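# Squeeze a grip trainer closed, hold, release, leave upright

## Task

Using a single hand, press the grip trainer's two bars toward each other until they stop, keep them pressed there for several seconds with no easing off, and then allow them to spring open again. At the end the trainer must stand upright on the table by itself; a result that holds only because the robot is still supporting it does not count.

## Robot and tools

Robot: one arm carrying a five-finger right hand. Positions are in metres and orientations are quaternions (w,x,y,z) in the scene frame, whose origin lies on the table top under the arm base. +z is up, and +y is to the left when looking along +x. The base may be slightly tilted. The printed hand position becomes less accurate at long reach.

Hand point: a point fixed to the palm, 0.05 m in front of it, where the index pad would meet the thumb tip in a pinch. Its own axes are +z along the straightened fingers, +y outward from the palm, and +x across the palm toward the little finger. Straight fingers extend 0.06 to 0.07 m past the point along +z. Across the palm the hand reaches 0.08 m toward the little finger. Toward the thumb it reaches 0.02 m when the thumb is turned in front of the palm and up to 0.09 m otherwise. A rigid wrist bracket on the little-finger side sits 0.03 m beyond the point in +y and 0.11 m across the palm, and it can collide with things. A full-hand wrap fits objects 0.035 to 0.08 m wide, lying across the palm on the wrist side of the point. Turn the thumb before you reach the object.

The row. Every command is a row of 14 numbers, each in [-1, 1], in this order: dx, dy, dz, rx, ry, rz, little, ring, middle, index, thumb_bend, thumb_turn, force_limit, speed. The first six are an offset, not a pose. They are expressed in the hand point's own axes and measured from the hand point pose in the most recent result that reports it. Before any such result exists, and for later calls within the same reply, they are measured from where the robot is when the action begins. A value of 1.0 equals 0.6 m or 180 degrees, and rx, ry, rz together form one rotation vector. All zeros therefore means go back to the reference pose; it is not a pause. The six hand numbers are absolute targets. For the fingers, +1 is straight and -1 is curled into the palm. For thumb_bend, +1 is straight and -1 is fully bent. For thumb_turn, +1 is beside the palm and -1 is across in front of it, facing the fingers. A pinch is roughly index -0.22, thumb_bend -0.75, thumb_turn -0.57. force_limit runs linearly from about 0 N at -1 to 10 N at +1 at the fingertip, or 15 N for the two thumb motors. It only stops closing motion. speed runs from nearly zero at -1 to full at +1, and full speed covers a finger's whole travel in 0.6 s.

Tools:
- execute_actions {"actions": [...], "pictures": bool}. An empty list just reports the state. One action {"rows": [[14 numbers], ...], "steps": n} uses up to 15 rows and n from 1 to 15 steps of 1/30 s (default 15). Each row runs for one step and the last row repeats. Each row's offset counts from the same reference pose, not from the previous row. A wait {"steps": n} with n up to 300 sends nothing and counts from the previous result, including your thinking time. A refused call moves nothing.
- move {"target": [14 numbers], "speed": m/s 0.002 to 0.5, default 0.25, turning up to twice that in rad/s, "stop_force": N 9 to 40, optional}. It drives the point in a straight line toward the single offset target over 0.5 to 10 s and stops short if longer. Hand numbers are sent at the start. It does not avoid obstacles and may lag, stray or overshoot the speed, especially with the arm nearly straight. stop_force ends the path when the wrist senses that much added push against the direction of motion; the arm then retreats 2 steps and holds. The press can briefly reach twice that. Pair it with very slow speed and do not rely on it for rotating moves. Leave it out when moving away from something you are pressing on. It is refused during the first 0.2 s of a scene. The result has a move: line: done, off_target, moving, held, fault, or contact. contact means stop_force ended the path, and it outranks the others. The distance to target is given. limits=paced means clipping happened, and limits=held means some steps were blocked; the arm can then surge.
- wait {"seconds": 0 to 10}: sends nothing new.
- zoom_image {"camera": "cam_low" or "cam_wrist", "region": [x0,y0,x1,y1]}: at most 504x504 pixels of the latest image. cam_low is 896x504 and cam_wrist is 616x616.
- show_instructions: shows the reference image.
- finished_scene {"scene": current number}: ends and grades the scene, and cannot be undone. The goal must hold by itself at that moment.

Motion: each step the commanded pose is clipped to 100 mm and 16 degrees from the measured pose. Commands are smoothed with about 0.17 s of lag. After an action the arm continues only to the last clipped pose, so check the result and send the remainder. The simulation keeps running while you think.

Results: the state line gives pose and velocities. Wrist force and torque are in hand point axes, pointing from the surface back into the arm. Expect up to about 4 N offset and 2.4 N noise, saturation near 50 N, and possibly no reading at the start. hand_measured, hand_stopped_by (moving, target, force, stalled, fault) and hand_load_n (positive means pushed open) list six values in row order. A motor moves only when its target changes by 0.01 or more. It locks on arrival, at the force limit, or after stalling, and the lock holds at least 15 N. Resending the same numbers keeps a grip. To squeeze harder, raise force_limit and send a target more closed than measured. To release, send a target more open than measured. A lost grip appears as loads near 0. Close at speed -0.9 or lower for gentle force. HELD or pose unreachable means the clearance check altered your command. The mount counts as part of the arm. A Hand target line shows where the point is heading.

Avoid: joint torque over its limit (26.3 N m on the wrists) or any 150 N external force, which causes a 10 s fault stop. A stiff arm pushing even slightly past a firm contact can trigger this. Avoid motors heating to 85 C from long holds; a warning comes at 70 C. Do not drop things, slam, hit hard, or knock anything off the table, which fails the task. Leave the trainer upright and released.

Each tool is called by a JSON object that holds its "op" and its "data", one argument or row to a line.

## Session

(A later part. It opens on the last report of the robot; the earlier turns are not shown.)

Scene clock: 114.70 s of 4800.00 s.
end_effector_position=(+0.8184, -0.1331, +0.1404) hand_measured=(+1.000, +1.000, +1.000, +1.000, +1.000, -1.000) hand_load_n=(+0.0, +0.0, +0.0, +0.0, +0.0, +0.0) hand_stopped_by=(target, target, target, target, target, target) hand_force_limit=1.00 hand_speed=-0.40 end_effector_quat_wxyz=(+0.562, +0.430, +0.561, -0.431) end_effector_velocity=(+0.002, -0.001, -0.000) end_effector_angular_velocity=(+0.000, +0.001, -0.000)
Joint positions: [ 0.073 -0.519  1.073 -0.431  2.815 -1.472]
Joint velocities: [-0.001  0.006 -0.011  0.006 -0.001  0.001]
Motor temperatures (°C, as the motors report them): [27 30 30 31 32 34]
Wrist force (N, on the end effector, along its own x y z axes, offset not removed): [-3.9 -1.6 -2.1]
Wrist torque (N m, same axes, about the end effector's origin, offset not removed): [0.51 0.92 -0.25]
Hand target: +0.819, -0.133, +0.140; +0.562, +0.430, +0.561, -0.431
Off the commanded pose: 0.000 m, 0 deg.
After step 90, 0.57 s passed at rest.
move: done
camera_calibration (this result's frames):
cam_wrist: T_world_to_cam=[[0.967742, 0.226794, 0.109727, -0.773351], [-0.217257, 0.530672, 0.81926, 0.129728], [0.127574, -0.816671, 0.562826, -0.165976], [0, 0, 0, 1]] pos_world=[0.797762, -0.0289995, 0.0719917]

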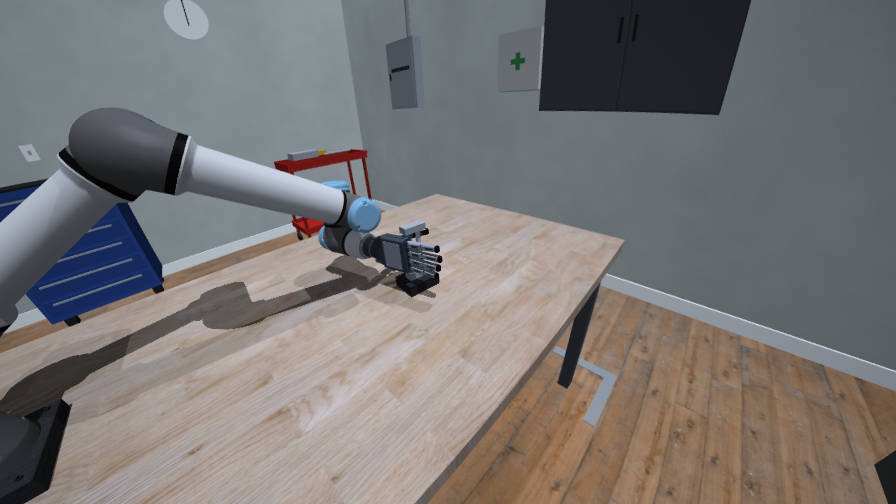

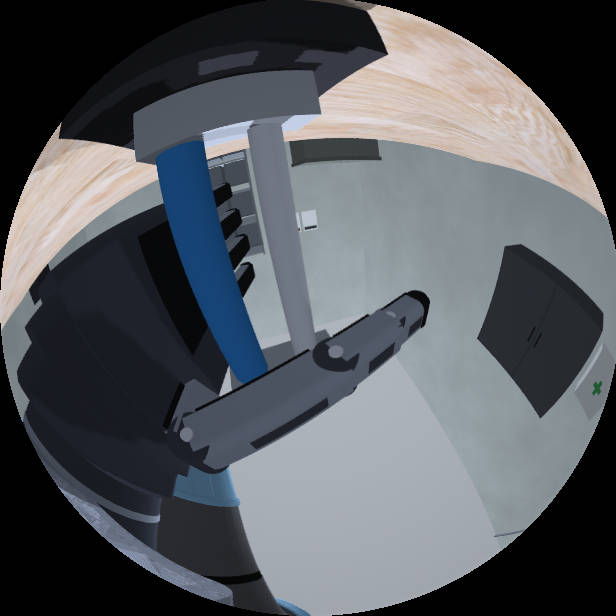

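{"op": "move", "data": {
  "target": [0,0.005,0,0,0,0,-0.45,-0.45,-0.45,-0.45,-0.1,-1,-0.7,-0.3],
  "speed": 0.01
}}

{"op": "move", "data": {
  "target": [0,0,0,0,0,0,-1,-1,-1,-1,-1,-1,-0.5,-0.8]
}}

Scene clock: 126.27 s of 4800.00 s.
end_effector_position=(+0.8212, -0.1324, +0.1404) hand_measured=(-0.450, -0.450, -0.450, -0.450, -0.002, -1.000) hand_load_n=(+0.0, +0.0, +0.5, +0.0, +2.5, +0.0) hand_stopped_by=(target, target, target, target, force, target) hand_force_limit=-0.70 hand_speed=-0.30 end_effector_quat_wxyz=(+0.562, +0.430, +0.561, -0.431) end_effector_velocity=(-0.000, -0.000, +0.000) end_effector_angular_velocity=(+0.000, -0.000, -0.000)
Joint positions: [ 0.074 -0.512  1.058 -0.423  2.816 -1.471]
Joint velocities: [-0.    -0.    -0.     0.001  0.     0.   ]
Motor temperatures (°C, as the motors report them): [27 30 30 31 32 34]
Wrist force (N, on the end effector, along its own x y z axes, offset not removed): [0.8 -3.3 -2.6]
Wrist torque (N m, same axes, about the end effector's origin, offset not removed): [0.02 -0.12 -0.34]
Hand target: +0.821, -0.132, +0.140; +0.562, +0.430, +0.561, -0.431
Off the commanded pose: 0.000 m, 0 deg.
After step 90, 6.93 s passed at rest.
move: done
camera_calibration (this result's frames):
cam_wrist: T_world_to_cam=[[0.967743, 0.226793, 0.109722, -0.776327], [-0.217252, 0.530673, 0.819261, 0.129942], [0.127576, -0.816671, 0.562826, -0.165709], [0, 0, 0, 1]] pos_world=[0.800656, -0.0282205, 0.0719894]

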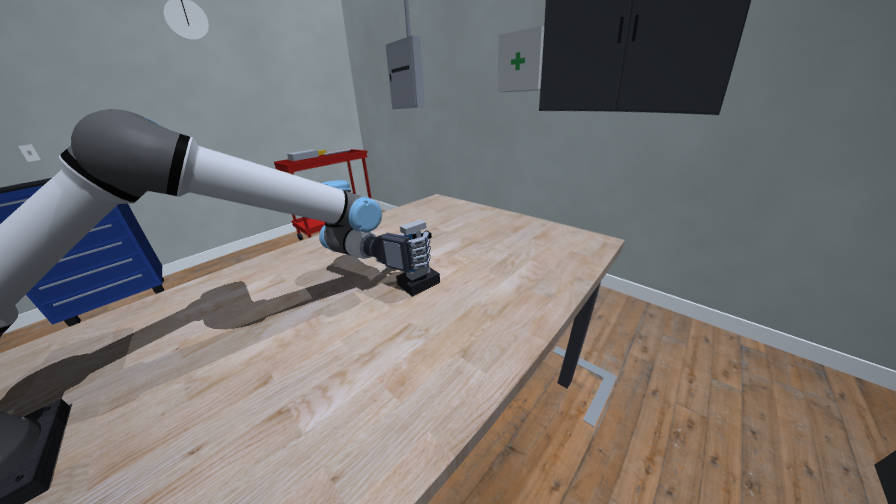

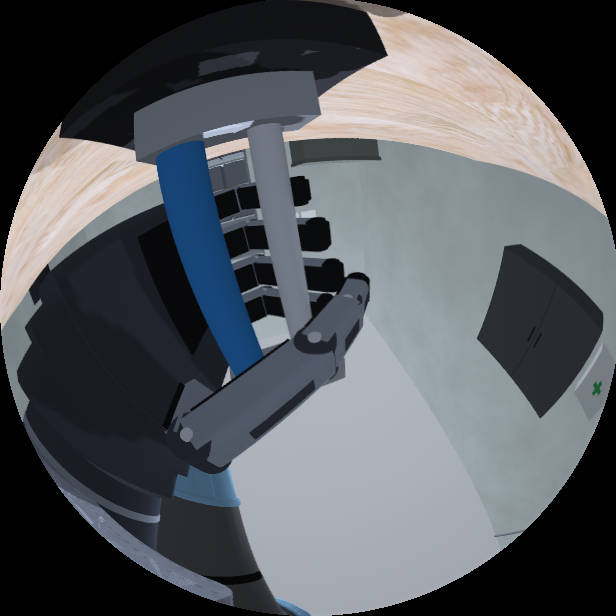

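Scene clock: 127.10 s of 4800.00 s.
end_effector_position=(+0.8213, -0.1324, +0.1404) hand_measured=(-0.626, -0.614, -0.458, -0.636, -0.010, -1.000) hand_load_n=(+1.0, +0.0, +3.0, +3.0, +4.0, +0.0) hand_stopped_by=(force, force, force, force, force, target) hand_force_limit=-0.50 hand_speed=-0.80 end_effector_quat_wxyz=(+0.562, +0.430, +0.561, -0.431) end_effector_velocity=(+0.000, +0.000, +0.001) end_effector_angular_velocity=(+0.000, -0.001, +0.000)
Joint positions: [ 0.074 -0.512  1.058 -0.423  2.816 -1.471]
Joint velocities: [-0.    -0.001 -0.    -0.    -0.     0.   ]
Motor temperatures (°C, as the motors report them): [27 30 30 31 32 34]
Wrist force (N, on the end effector, along its own x y z axes, offset not removed): [-2.1 -3.1 2.4]
Wrist torque (N m, same axes, about the end effector's origin, offset not removed): [-0.16 0.08 -0.13]
Hand target: +0.821, -0.132, +0.140; +0.562, +0.430, +0.561, -0.431
Off the commanded pose: 0.000 m, 0 deg.
move: done
camera_calibration (this result's frames):
cam_wrist: T_world_to_cam=[[0.967741, 0.226792, 0.109743, -0.776335], [-0.217269, 0.530674, 0.819256, 0.12995], [0.127562, -0.816671, 0.562829, -0.165704], [0, 0, 0, 1]] pos_world=[0.800663, -0.0282207, 0.0719983]

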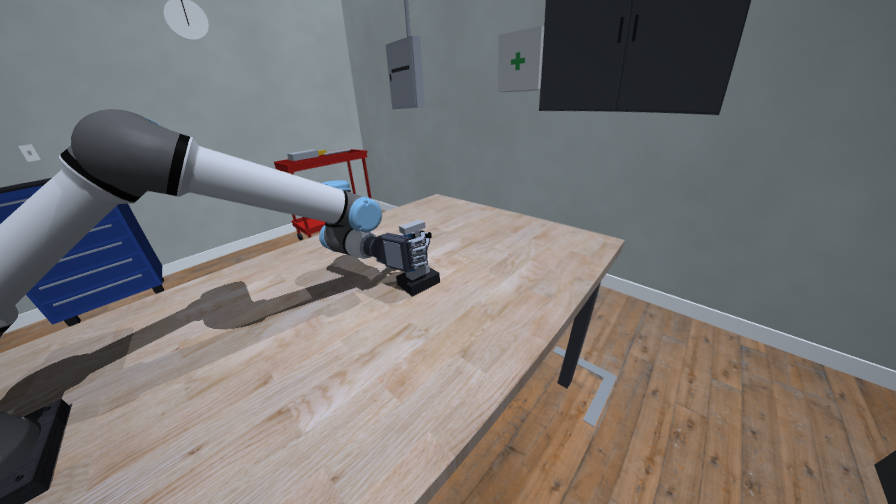

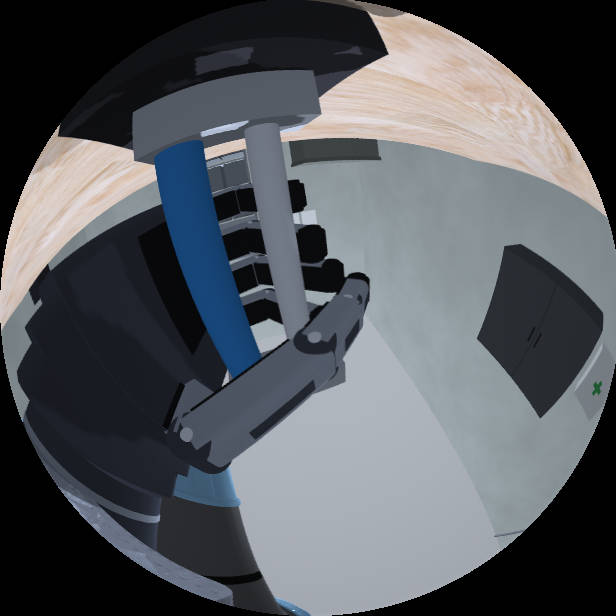

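Thumb blocks the middle finger; clear it, then proceed.

{"op": "move", "data": {
  "target": [0,0,0,0,0,0,-1,-1,-1,-1,0.6,-1,-0.5,-0.3]
}}

{"op": "move", "data": {
  "target": [0,0,0,0,0,0,-1,-1,-0.65,-1,0.6,-1,-0.5,-0.7]
}}

{"op": "move", "data": {
  "target": [0,0,0,0,0,0,-0.8,-0.8,-0.8,-0.8,0.6,-1,1,-0.85]
}}

Scene clock: 133.10 s of 4800.00 s.
end_effector_position=(+0.8212, -0.1324, +0.1404) hand_measured=(-0.626, -0.614, -0.460, -0.636, +0.600, -1.000) hand_load_n=(+1.0, +0.0, +0.0, +3.0, +0.0, +0.0) hand_stopped_by=(force, force, force, force, target, target) hand_force_limit=-0.50 hand_speed=-0.30 end_effector_quat_wxyz=(+0.562, +0.430, +0.561, -0.431) end_effector_velocity=(-0.000, +0.000, +0.000) end_effector_angular_velocity=(+0.000, -0.001, +0.000)
Joint positions: [ 0.074 -0.512  1.058 -0.423  2.816 -1.471]
Joint velocities: [ 0.    -0.001  0.     0.    -0.     0.001]
Motor temperatures (°C, as the motors report them): [27 30 30 31 32 34]
Wrist force (N, on the end effector, along its own x y z axes, offset not removed): [-1.2 0.6 1.9]
Wrist torque (N m, same axes, about the end effector's origin, offset not removed): [0.08 -0.14 -0.03]
Hand target: +0.821, -0.132, +0.140; +0.562, +0.430, +0.561, -0.431
Off the commanded pose: 0.000 m, 0 deg.
After step 90, 1.90 s passed at rest.
move: done
camera_calibration (this result's frames):
cam_wrist: T_world_to_cam=[[0.967743, 0.226791, 0.109722, -0.776327], [-0.21725, 0.530673, 0.819261, 0.129941], [0.127574, -0.816672, 0.562825, -0.165707], [0, 0, 0, 1]] pos_world=[0.800655, -0.0282207, 0.0719883]

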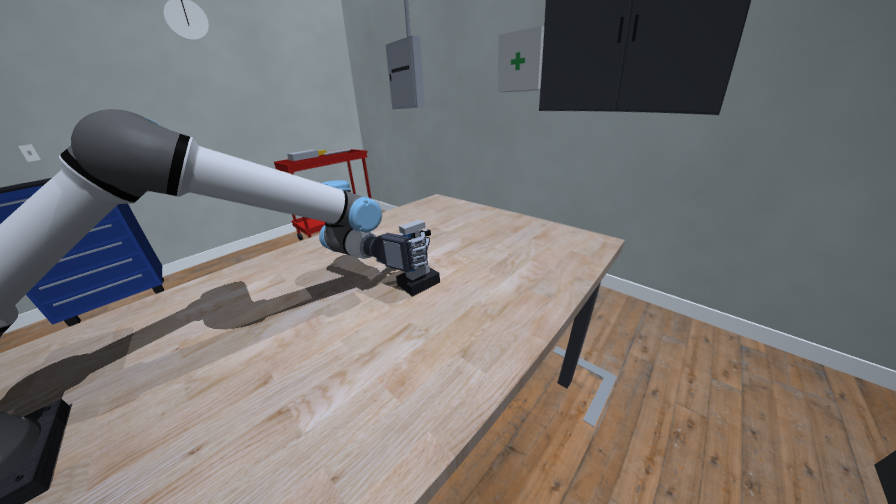

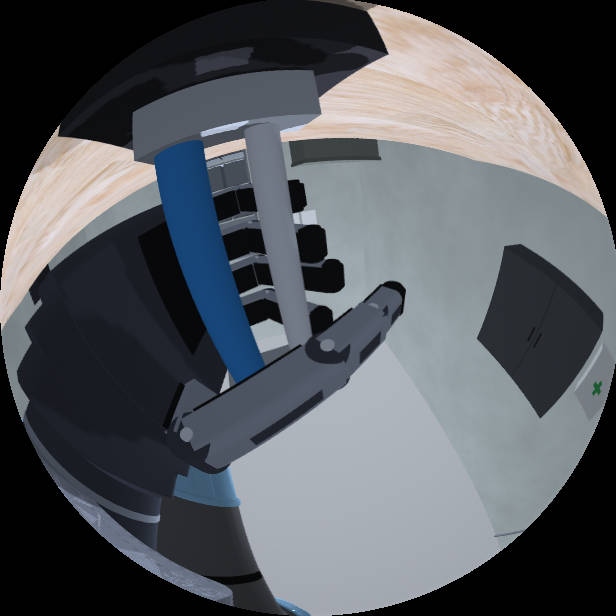

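Scene clock: 133.73 s of 4800.00 s.
end_effector_position=(+0.8212, -0.1324, +0.1404) hand_measured=(-0.626, -0.614, -0.640, -0.638, +0.600, -1.000) hand_load_n=(+0.0, +0.0, +3.5, +0.5, +0.0, +0.0) hand_stopped_by=(force, force, force, force, target, target) hand_force_limit=-0.50 hand_speed=-0.70 end_effector_quat_wxyz=(+0.562, +0.430, +0.561, -0.431) end_effector_velocity=(-0.000, +0.000, +0.000) end_effector_angular_velocity=(+0.000, -0.000, +0.000)
Joint positions: [ 0.074 -0.512  1.058 -0.423  2.816 -1.471]
Joint velocities: [ 0. -0.  0. -0.  0.  0.]
Motor temperatures (°C, as the motors report them): [27 30 30 31 32 34]
Wrist force (N, on the end effector, along its own x y z axes, offset not removed): [-6.3 -2.1 2.9]
Wrist torque (N m, same axes, about the end effector's origin, offset not removed): [-0.17 0.62 -0.55]
Hand target: +0.821, -0.132, +0.140; +0.562, +0.430, +0.561, -0.431
Off the commanded pose: 0.000 m, 0 deg.
move: done
camera_calibration (this result's frames):
cam_wrist: T_world_to_cam=[[0.967743, 0.226791, 0.109722, -0.776327], [-0.21725, 0.530673, 0.819261, 0.129941], [0.127574, -0.816672, 0.562825, -0.165707], [0, 0, 0, 1]] pos_world=[0.800655, -0.0282207, 0.0719883]

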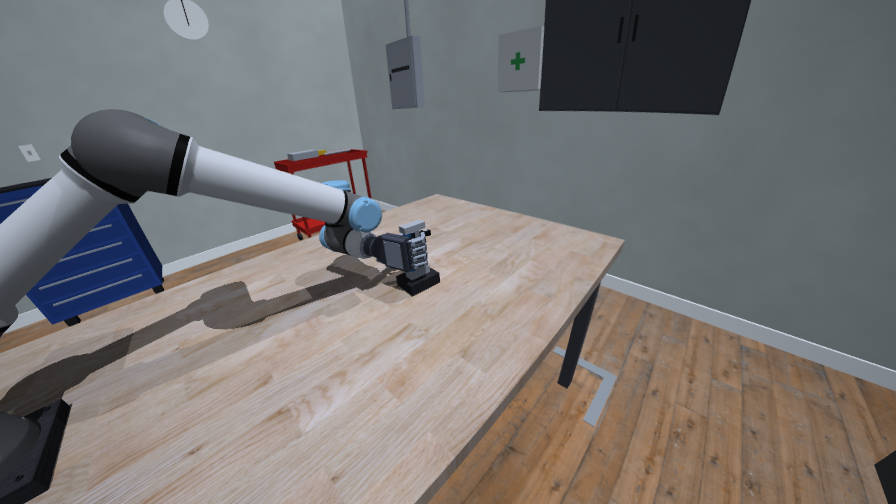

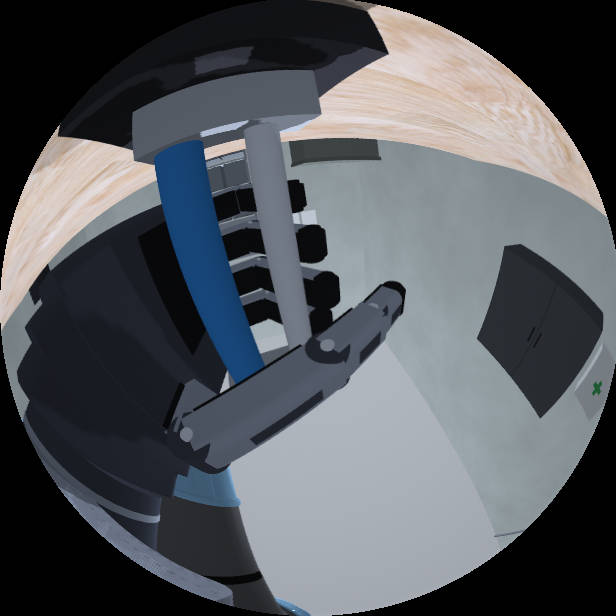

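Scene clock: 134.73 s of 4800.00 s.
end_effector_position=(+0.8212, -0.1324, +0.1404) hand_measured=(-0.798, -0.798, -0.798, -0.800, +0.600, -1.000) hand_load_n=(+4.5, +7.5, +4.0, +1.0, +0.0, +0.0) hand_stopped_by=(target, target, target, target, target, target) hand_force_limit=1.00 hand_speed=-0.85 end_effector_quat_wxyz=(+0.562, +0.430, +0.561, -0.431) end_effector_velocity=(+0.000, -0.000, -0.000) end_effector_angular_velocity=(-0.000, +0.001, -0.000)
Joint positions: [ 0.074 -0.512  1.058 -0.423  2.816 -1.471]
Joint velocities: [-0.     0.001 -0.001 -0.    -0.    -0.001]
Motor temperatures (°C, as the motors report them): [27 30 30 31 32 34]
Wrist force (N, on the end effector, along its own x y z axes, offset not removed): [-1.0 2.5 5.2]
Wrist torque (N m, same axes, about the end effector's origin, offset not removed): [-0.01 -0.14 0.07]
Hand target: +0.821, -0.132, +0.140; +0.562, +0.430, +0.561, -0.431
Off the commanded pose: 0.000 m, 0 deg.
move: done
camera_calibration (this result's frames):
cam_wrist: T_world_to_cam=[[0.967743, 0.226791, 0.109722, -0.776327], [-0.21725, 0.530673, 0.819261, 0.129941], [0.127574, -0.816672, 0.562825, -0.165707], [0, 0, 0, 1]] pos_world=[0.800655, -0.0282207, 0.0719884]

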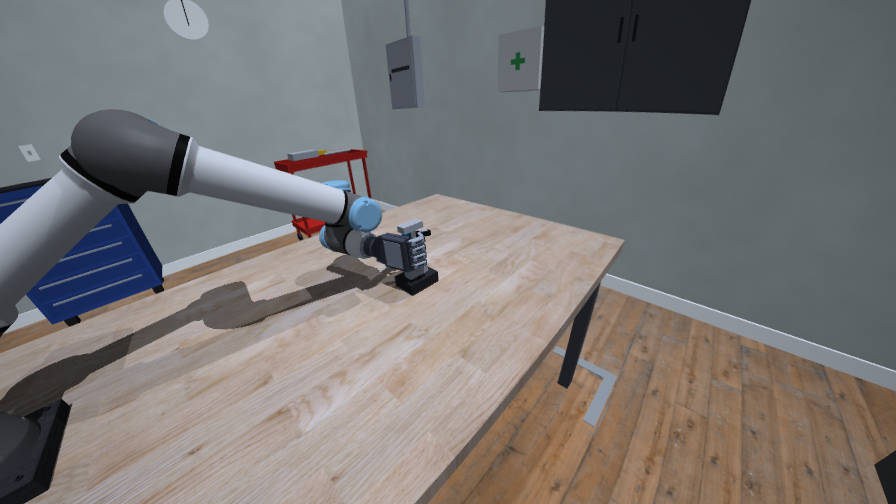

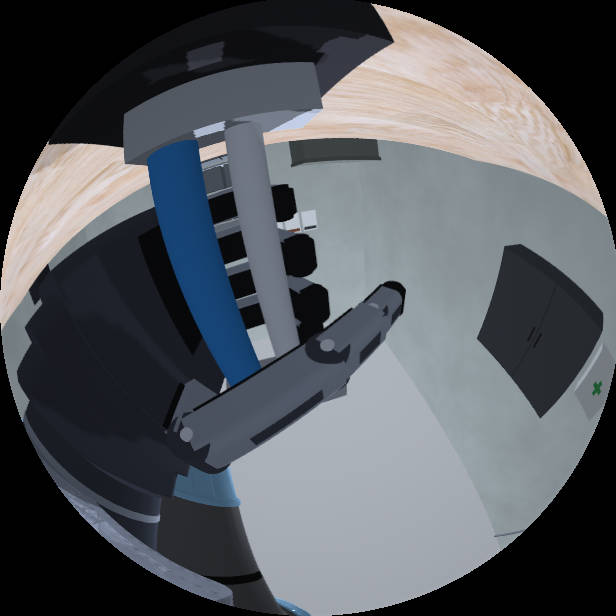

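{"op": "move", "data": {
  "target": [0,0,0,0,0,0,-1,-1,-1,-1,0.6,-1,1,-0.85]
}}

{"op": "move", "data": {
  "target": [0,0,0,0,0,0,-0.985,-0.985,-0.985,-0.985,0.6,-1,1,-0.85]
}}

{"op": "move", "data": {
  "target": [0,0,0,0,0,0,-1,-1,-1,-1,0.6,-1,1,-0.85]
}}

{"op": "wait", "data": {
  "seconds": 3
}}

Scene clock: 143.07 s of 4800.00 s.
end_effector_position=(+0.8212, -0.1324, +0.1404) hand_measured=(-0.918, -0.886, -0.910, -0.920, +0.600, -1.000) hand_load_n=(+10.0, +2.0, +8.5, +9.5, +0.0, +0.0) hand_stopped_by=(force, force, force, force, target, target) hand_force_limit=1.00 hand_speed=-0.85 end_effector_quat_wxyz=(+0.562, +0.430, +0.561, -0.431) end_effector_velocity=(-0.000, -0.000, -0.000) end_effector_angular_velocity=(+0.000, -0.000, -0.000)
Joint positions: [ 0.074 -0.512  1.058 -0.423  2.816 -1.471]
Joint velocities: [-0.     0.     0.    -0.    -0.     0.001]
Motor temperatures (°C, as the motors report them): [27 30 30 31 32 34]
Wrist force (N, on the end effector, along its own x y z axes, offset not removed): [-0.7 1.0 0.0]
Wrist torque (N m, same axes, about the end effector's origin, offset not removed): [0.21 0.50 0.09]
Hand target: +0.821, -0.132, +0.140; +0.562, +0.430, +0.561, -0.431
Off the commanded pose: 0.000 m, 0 deg.
After step 90, 4.57 s passed at rest.
move: done
camera_calibration (this result's frames):
cam_wrist: T_world_to_cam=[[0.967744, 0.226791, 0.109712, -0.776325], [-0.217242, 0.530672, 0.819264, 0.129941], [0.12758, -0.816672, 0.562823, -0.165707], [0, 0, 0, 1]] pos_world=[0.800654, -0.0282207, 0.0719801]

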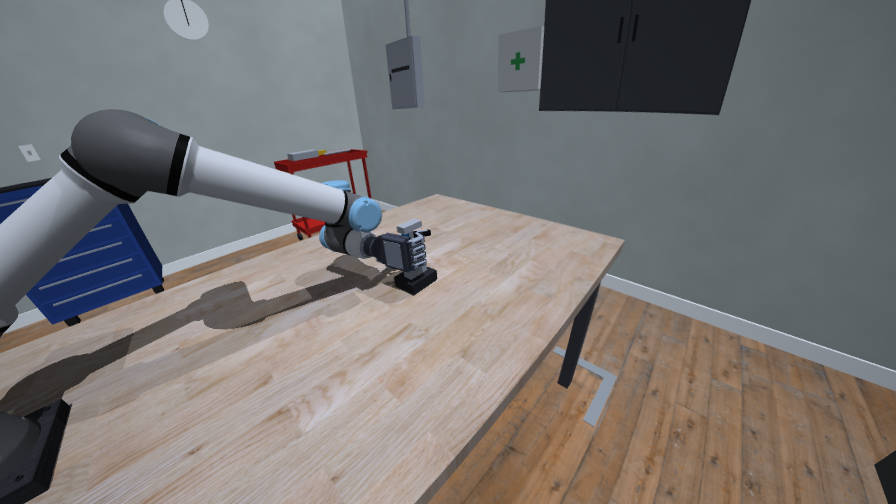

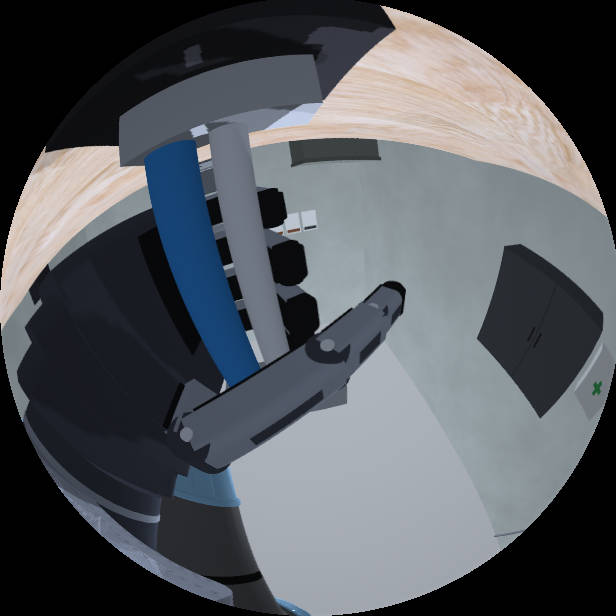

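Scene clock: 143.57 s of 4800.00 s.
end_effector_position=(+0.8212, -0.1324, +0.1404) hand_measured=(-0.918, -0.908, -0.916, -0.926, +0.600, -1.000) hand_load_n=(+8.5, +10.0, +9.0, +9.0, +0.0, +0.0) hand_stopped_by=(force, force, force, force, target, target) hand_force_limit=1.00 hand_speed=-0.85 end_effector_quat_wxyz=(+0.562, +0.430, +0.561, -0.431) end_effector_velocity=(-0.000, +0.000, +0.001) end_effector_angular_velocity=(+0.000, -0.001, +0.000)
Joint positions: [ 0.074 -0.512  1.058 -0.423  2.816 -1.471]
Joint velocities: [ 0.    -0.001  0.     0.    -0.     0.   ]
Motor temperatures (°C, as the motors report them): [27 30 30 31 32 34]
Wrist force (N, on the end effector, along its own x y z axes, offset not removed): [0.9 2.4 4.4]
Wrist torque (N m, same axes, about the end effector's origin, offset not removed): [0.13 0.15 0.34]
Hand target: +0.821, -0.132, +0.140; +0.562, +0.430, +0.561, -0.431
Off the commanded pose: 0.000 m, 0 deg.
move: done
camera_calibration (this result's frames):
cam_wrist: T_world_to_cam=[[0.967744, 0.226792, 0.109712, -0.776325], [-0.217242, 0.530672, 0.819264, 0.129941], [0.127581, -0.816672, 0.562823, -0.165707], [0, 0, 0, 1]] pos_world=[0.800654, -0.02822, 0.0719801]

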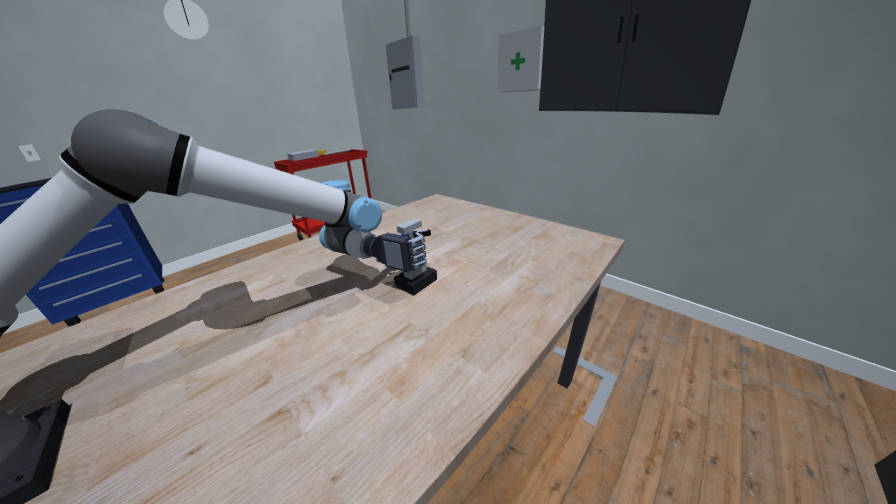

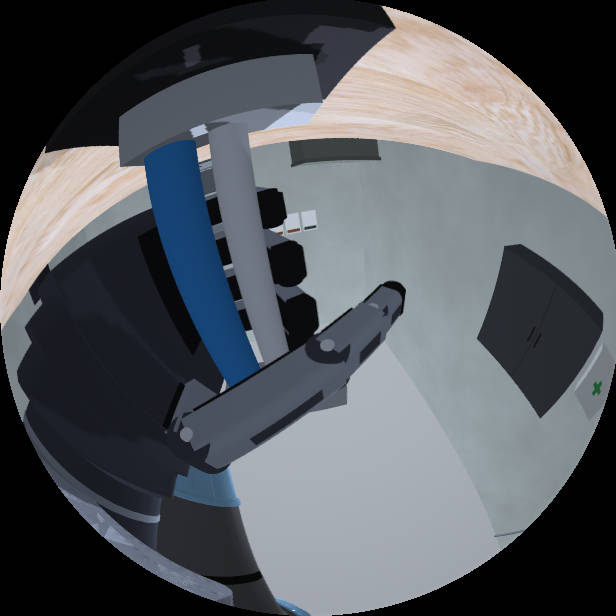

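Scene clock: 144.07 s of 4800.00 s.
end_effector_position=(+0.8212, -0.1324, +0.1404) hand_measured=(-0.928, -0.912, -0.924, -0.936, +0.600, -1.000) hand_load_n=(+10.5, +10.0, +9.5, +11.0, +0.0, +0.0) hand_stopped_by=(force, force, force, force, target, target) hand_force_limit=1.00 hand_speed=-0.85 end_effector_quat_wxyz=(+0.562, +0.430, +0.561, -0.431) end_effector_velocity=(-0.000, -0.000, -0.000) end_effector_angular_velocity=(+0.000, +0.000, +0.000)
Joint positions: [ 0.074 -0.512  1.058 -0.423  2.816 -1.471]
Joint velocities: [-0.    -0.     0.001 -0.    -0.     0.   ]
Motor temperatures (°C, as the motors report them): [27 30 30 31 32 34]
Wrist force (N, on the end effector, along its own x y z axes, offset not removed): [2.8 4.3 4.0]
Wrist torque (N m, same axes, about the end effector's origin, offset not removed): [0.36 -0.10 0.54]
Hand target: +0.821, -0.132, +0.140; +0.562, +0.430, +0.561, -0.431
Off the commanded pose: 0.000 m, 0 deg.
move: done
camera_calibration (this result's frames):
cam_wrist: T_world_to_cam=[[0.967744, 0.226793, 0.109712, -0.776325], [-0.217243, 0.530672, 0.819264, 0.129941], [0.127583, -0.816672, 0.562823, -0.165707], [0, 0, 0, 1]] pos_world=[0.800654, -0.0282184, 0.0719799]

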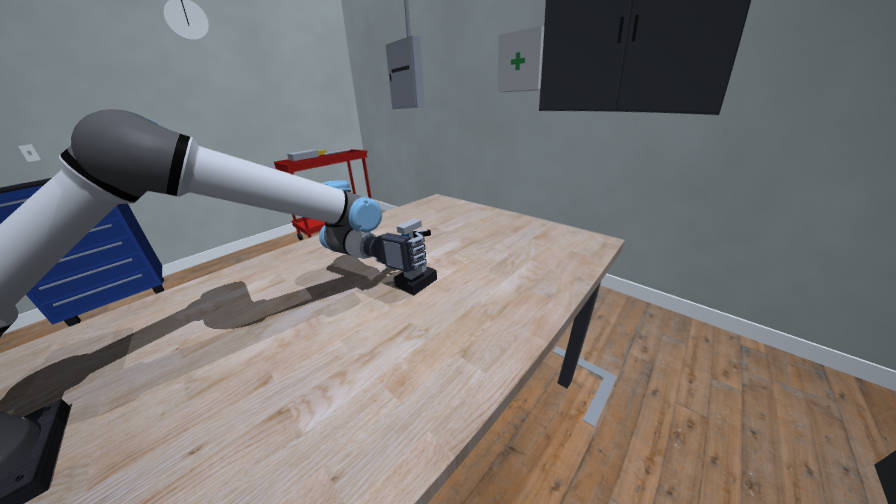

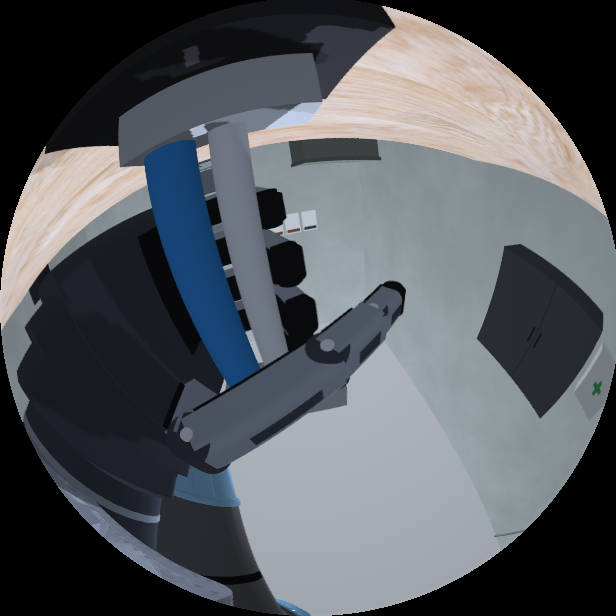

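Scene clock: 147.07 s of 4800.00 s.
end_effector_position=(+0.8212, -0.1324, +0.1404) hand_measured=(-0.928, -0.912, -0.924, -0.936, +0.600, -1.000) hand_load_n=(+10.5, +10.0, +9.5, +11.0, +0.0, +0.0) hand_stopped_by=(force, force, force, force, target, target) hand_force_limit=1.00 hand_speed=-0.85 end_effector_quat_wxyz=(+0.562, +0.430, +0.561, -0.431) end_effector_velocity=(-0.000, -0.000, -0.001) end_effector_angular_velocity=(+0.000, +0.001, -0.000)
Joint positions: [ 0.074 -0.512  1.058 -0.423  2.816 -1.471]
Joint velocities: [-0.     0.001  0.001 -0.    -0.     0.   ]
Motor temperatures (°C, as the motors report them): [27 30 30 31 32 34]
Wrist force (N, on the end effector, along its own x y z axes, offset not removed): [-4.2 2.7 2.5]
Wrist torque (N m, same axes, about the end effector's origin, offset not removed): [0.33 0.68 -0.09]
Hand target: +0.821, -0.132, +0.140; +0.562, +0.430, +0.561, -0.431
Off the commanded pose: 0.000 m, 0 deg.
Steps of this call (steps 1 to 90: nothing new was sent). Readings (end_effector_position | what the end effector reports):
1: (+0.8212, -0.1324, +0.1404) | hand_measured=(-0.928, -0.912, -0.924, -0.936, +0.600, -1.000) hand_load_n=(+10.5, +10.0, +9.5, +11.0, +0.0, +0.0) hand_stopped_by=(force, force, force, force, target, target) hand_force_limit=1.00 hand_speed=-0.85
2: (+0.8212, -0.1324, +0.1404) | hand_measured=(-0.928, -0.912, -0.924, -0.936, +0.600, -1.000) hand_load_n=(+10.5, +10.0, +9.5, +11.0, +0.0, +0.0) hand_stopped_by=(force, force, force, force, target, target) hand_force_limit=1.00 hand_speed=-0.85
4: (+0.8212, -0.1324, +0.1404) | hand_measured=(-0.928, -0.912, -0.924, -0.936, +0.600, -1.000) hand_load_n=(+10.5, +10.0, +9.5, +11.0, +0.0, +0.0) hand_stopped_by=(force, force, force, force, target, target) hand_force_limit=1.00 hand_speed=-0.85
8: (+0.8212, -0.1324, +0.1404) | hand_measured=(-0.928, -0.912, -0.924, -0.936, +0.600, -1.000) hand_load_n=(+10.5, +10.0, +9.5, +11.0, +0.0, +0.0) hand_stopped_by=(force, force, force, force, target, target) hand_force_limit=1.00 hand_speed=-0.85
90: the state above
camera_calibration (this result's frames):
cam_wrist: T_world_to_cam=[[0.967744, 0.226793, 0.109712, -0.776325], [-0.217243, 0.530672, 0.819264, 0.129941], [0.127583, -0.816672, 0.562823, -0.165707], [0, 0, 0, 1]] pos_world=[0.800654, -0.0282184, 0.0719799]

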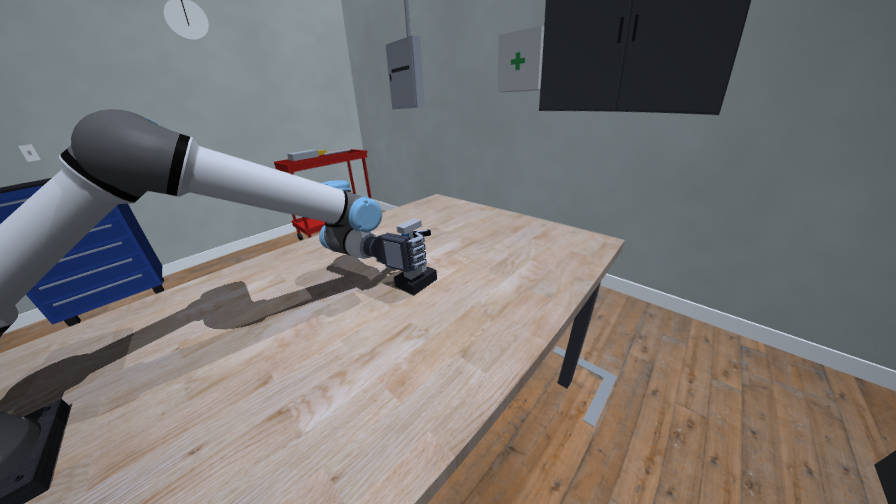

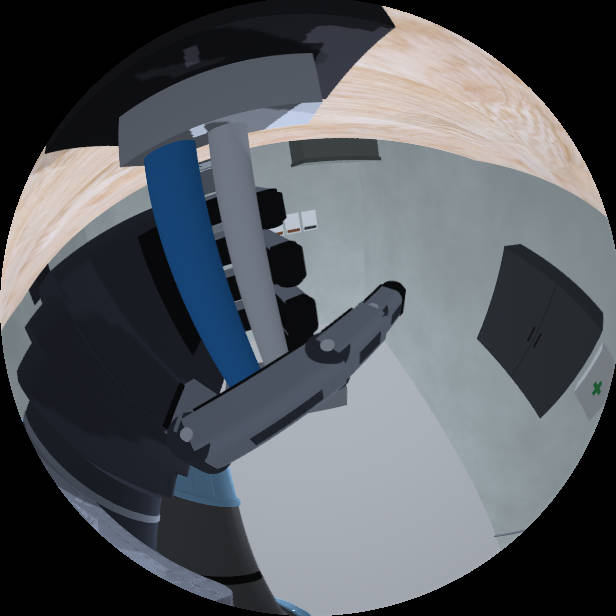

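{"op": "wait", "data": {
  "seconds": 3
}}

{"op": "move", "data": {
  "target": [0,0,0,0,0,0,1,1,1,1,1,-1,1,-0.5]
}}

{"op": "move", "data": {
  "target": [0,-0.035,-0.05,0,0,0,1,1,1,1,1,-1,1,-0.5],
  "speed": 0.04
}}

Scene clock: 154.77 s of 4800.00 s.
end_effector_position=(+0.8212, -0.1324, +0.1404) hand_measured=(-0.928, -0.912, -0.924, -0.936, +0.600, -1.000) hand_load_n=(+10.5, +10.0, +9.5, +11.0, +0.0, +0.0) hand_stopped_by=(force, force, force, force, target, target) hand_force_limit=1.00 hand_speed=-0.85 end_effector_quat_wxyz=(+0.562, +0.430, +0.561, -0.431) end_effector_velocity=(-0.000, -0.000, -0.000) end_effector_angular_velocity=(-0.000, +0.000, -0.000)
Joint positions: [ 0.074 -0.512  1.058 -0.423  2.816 -1.471]
Joint velocities: [-0.     0.     0.    -0.001  0.    -0.001]
Motor temperatures (°C, as the motors report them): [27 30 30 31 32 34]
Wrist force (N, on the end effector, along its own x y z axes, offset not removed): [3.5 5.3 3.3]
Wrist torque (N m, same axes, about the end effector's origin, offset not removed): [0.78 -0.48 0.48]
Hand target: +0.821, -0.132, +0.140; +0.562, +0.430, +0.561, -0.431
Off the commanded pose: 0.000 m, 0 deg.
Steps of this call (steps 1 to 90: nothing new was sent; then 4.70 s passed at rest). Readings (end_effector_position | what the end effector reports):
1: (+0.8212, -0.1324, +0.1404) | hand_measured=(-0.928, -0.912, -0.924, -0.936, +0.600, -1.000) hand_load_n=(+10.5, +10.0, +9.5, +11.0, +0.0, +0.0) hand_stopped_by=(force, force, force, force, target, target) hand_force_limit=1.00 hand_speed=-0.85
2: (+0.8212, -0.1324, +0.1404) | hand_measured=(-0.928, -0.912, -0.924, -0.936, +0.600, -1.000) hand_load_n=(+10.5, +10.0, +9.5, +11.0, +0.0, +0.0) hand_stopped_by=(force, force, force, force, target, target) hand_force_limit=1.00 hand_speed=-0.85
4: (+0.8212, -0.1324, +0.1404) | hand_measured=(-0.928, -0.912, -0.924, -0.936, +0.600, -1.000) hand_load_n=(+10.5, +10.0, +9.5, +11.0, +0.0, +0.0) hand_stopped_by=(force, force, force, force, target, target) hand_force_limit=1.00 hand_speed=-0.85
8: (+0.8212, -0.1324, +0.1404) | hand_measured=(-0.928, -0.912, -0.924, -0.936, +0.600, -1.000) hand_load_n=(+10.5, +10.0, +9.5, +11.0, +0.0, +0.0) hand_stopped_by=(force, force, force, force, target, target) hand_force_limit=1.00 hand_speed=-0.85
90: the state above
camera_calibration (this result's frames):
cam_wrist: T_world_to_cam=[[0.967744, 0.226793, 0.109712, -0.776325], [-0.217243, 0.530672, 0.819264, 0.129941], [0.127583, -0.816672, 0.562823, -0.165707], [0, 0, 0, 1]] pos_world=[0.800654, -0.0282184, 0.0719799]

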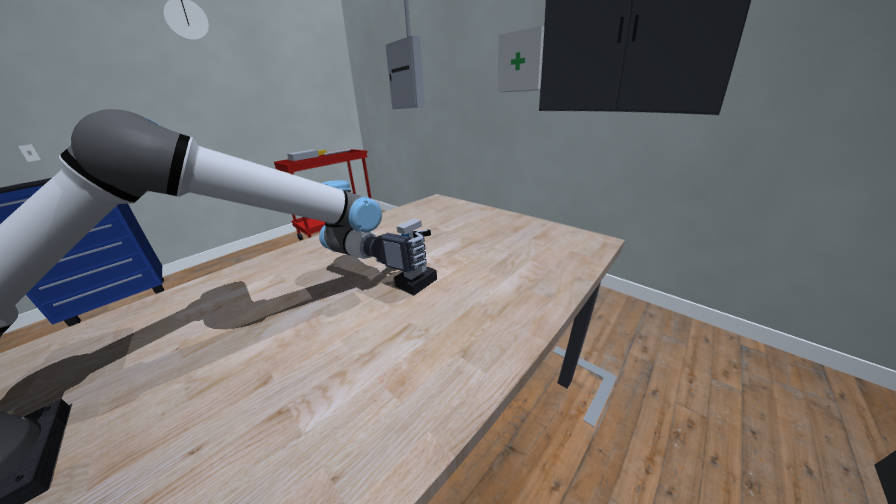

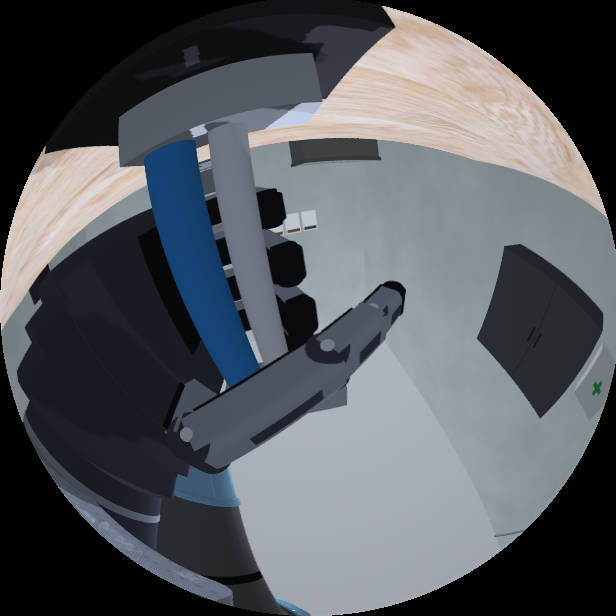

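Scene clock: 157.37 s of 4800.00 s.
end_effector_position=(+0.8212, -0.1324, +0.1404) hand_measured=(+1.000, +1.000, +1.000, +1.000, +1.000, -1.000) hand_load_n=(+0.0, +0.0, +0.0, +0.0, +0.0, +0.0) hand_stopped_by=(target, target, target, target, target, target) hand_force_limit=1.00 hand_speed=-0.50 end_effector_quat_wxyz=(+0.562, +0.430, +0.561, -0.431) end_effector_velocity=(-0.000, -0.000, +0.001) end_effector_angular_velocity=(-0.000, -0.001, -0.000)
Joint positions: [ 0.074 -0.512  1.058 -0.423  2.816 -1.471]
Joint velocities: [-0.    -0.001  0.    -0.     0.     0.   ]
Motor temperatures (°C, as the motors report them): [27 30 30 31 32 34]
Wrist force (N, on the end effector, along its own x y z axes, offset not removed): [-1.5 -2.3 0.1]
Wrist torque (N m, same axes, about the end effector's origin, offset not removed): [0.13 0.27 -0.29]
Hand target: +0.821, -0.132, +0.140; +0.562, +0.430, +0.561, -0.431
Off the commanded pose: 0.000 m, 0 deg.
move: done
camera_calibration (this result's frames):
cam_wrist: T_world_to_cam=[[0.967744, 0.226793, 0.109712, -0.776325], [-0.217243, 0.530672, 0.819264, 0.129941], [0.127583, -0.816672, 0.562823, -0.165707], [0, 0, 0, 1]] pos_world=[0.800654, -0.0282184, 0.0719798]

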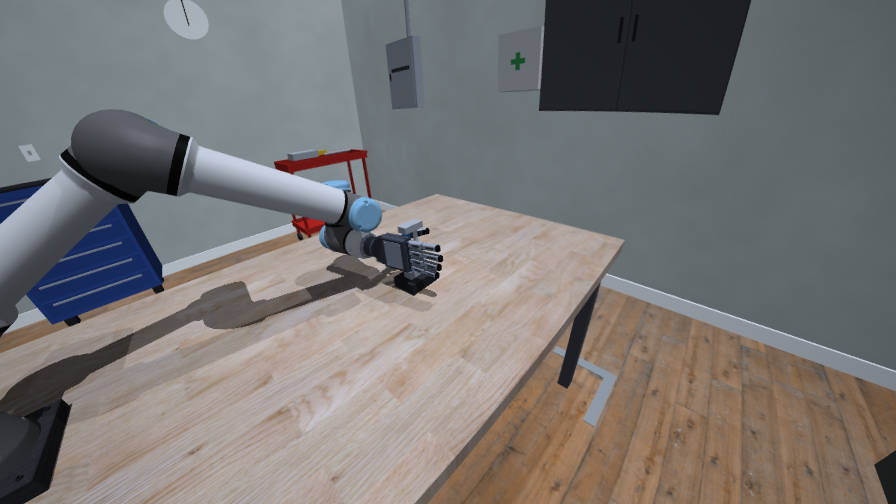

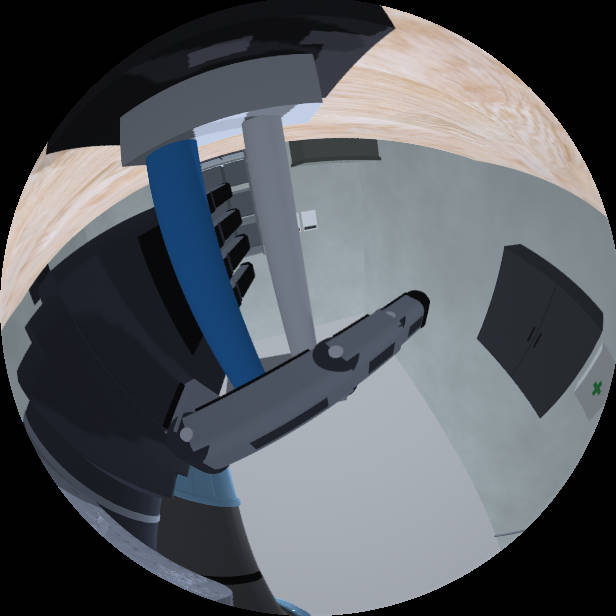

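Scene clock: 158.67 s of 4800.00 s.
end_effector_position=(+0.7934, -0.1090, +0.1403) hand_measured=(+1.000, +1.000, +1.000, +1.000, +1.000, -1.000) hand_load_n=(+0.0, +0.0, +0.0, +0.0, +0.0, +0.0) hand_stopped_by=(target, target, target, target, target, target) hand_force_limit=1.00 hand_speed=-0.50 end_effector_quat_wxyz=(+0.562, +0.430, +0.561, -0.431) end_effector_velocity=(-0.002, +0.002, -0.000) end_effector_angular_velocity=(-0.000, -0.001, +0.001)
Joint positions: [ 0.107 -0.565  1.166 -0.464  2.849 -1.457]
Joint velocities: [ 0.002 -0.003  0.007 -0.005  0.002 -0.   ]
Motor temperatures (°C, as the motors report them): [27 30 30 31 32 34]
Wrist force (N, on the end effector, along its own x y z axes, offset not removed): [-2.2 -0.7 0.3]
Wrist torque (N m, same axes, about the end effector's origin, offset not removed): [0.00 0.61 -0.22]
Hand target: +0.793, -0.109, +0.140; +0.562, +0.430, +0.561, -0.431
Off the commanded pose: 0.000 m, 0 deg.
move: done
camera_calibration (this result's frames):
cam_wrist: T_world_to_cam=[[0.967746, 0.226744, 0.109799, -0.754692], [-0.217275, 0.530594, 0.819305, 0.11153], [0.127514, -0.816736, 0.562746, -0.142995], [0, 0, 0, 1]] pos_world=[0.772816, -0.00484471, 0.071957]

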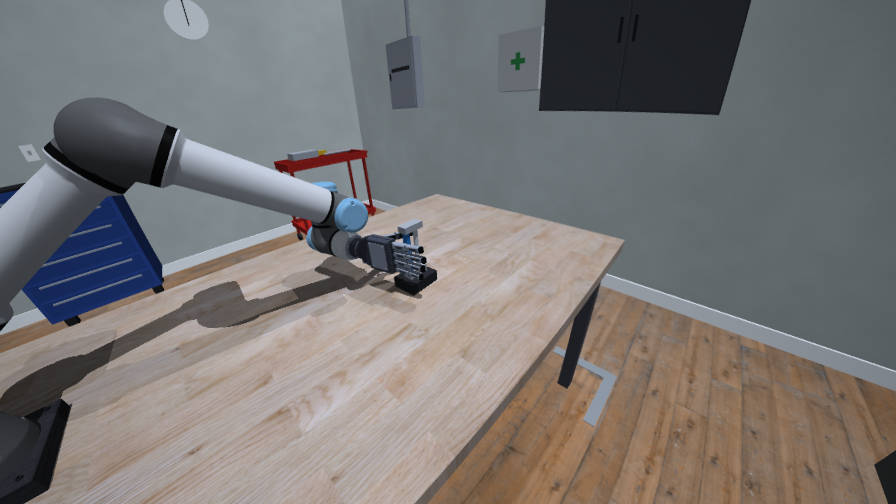

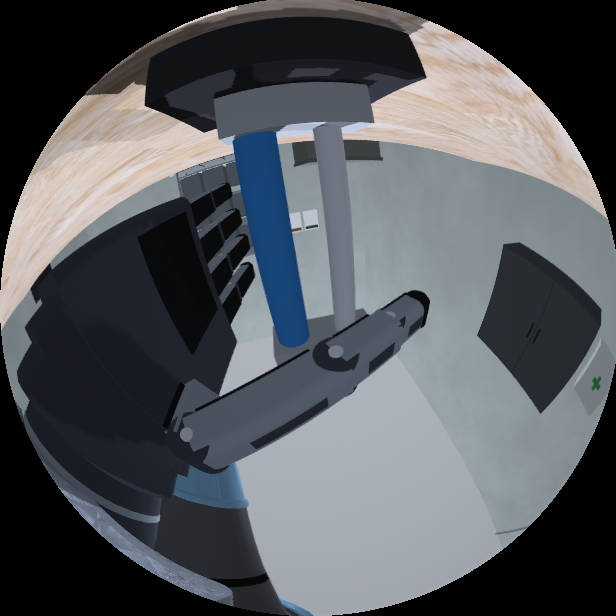

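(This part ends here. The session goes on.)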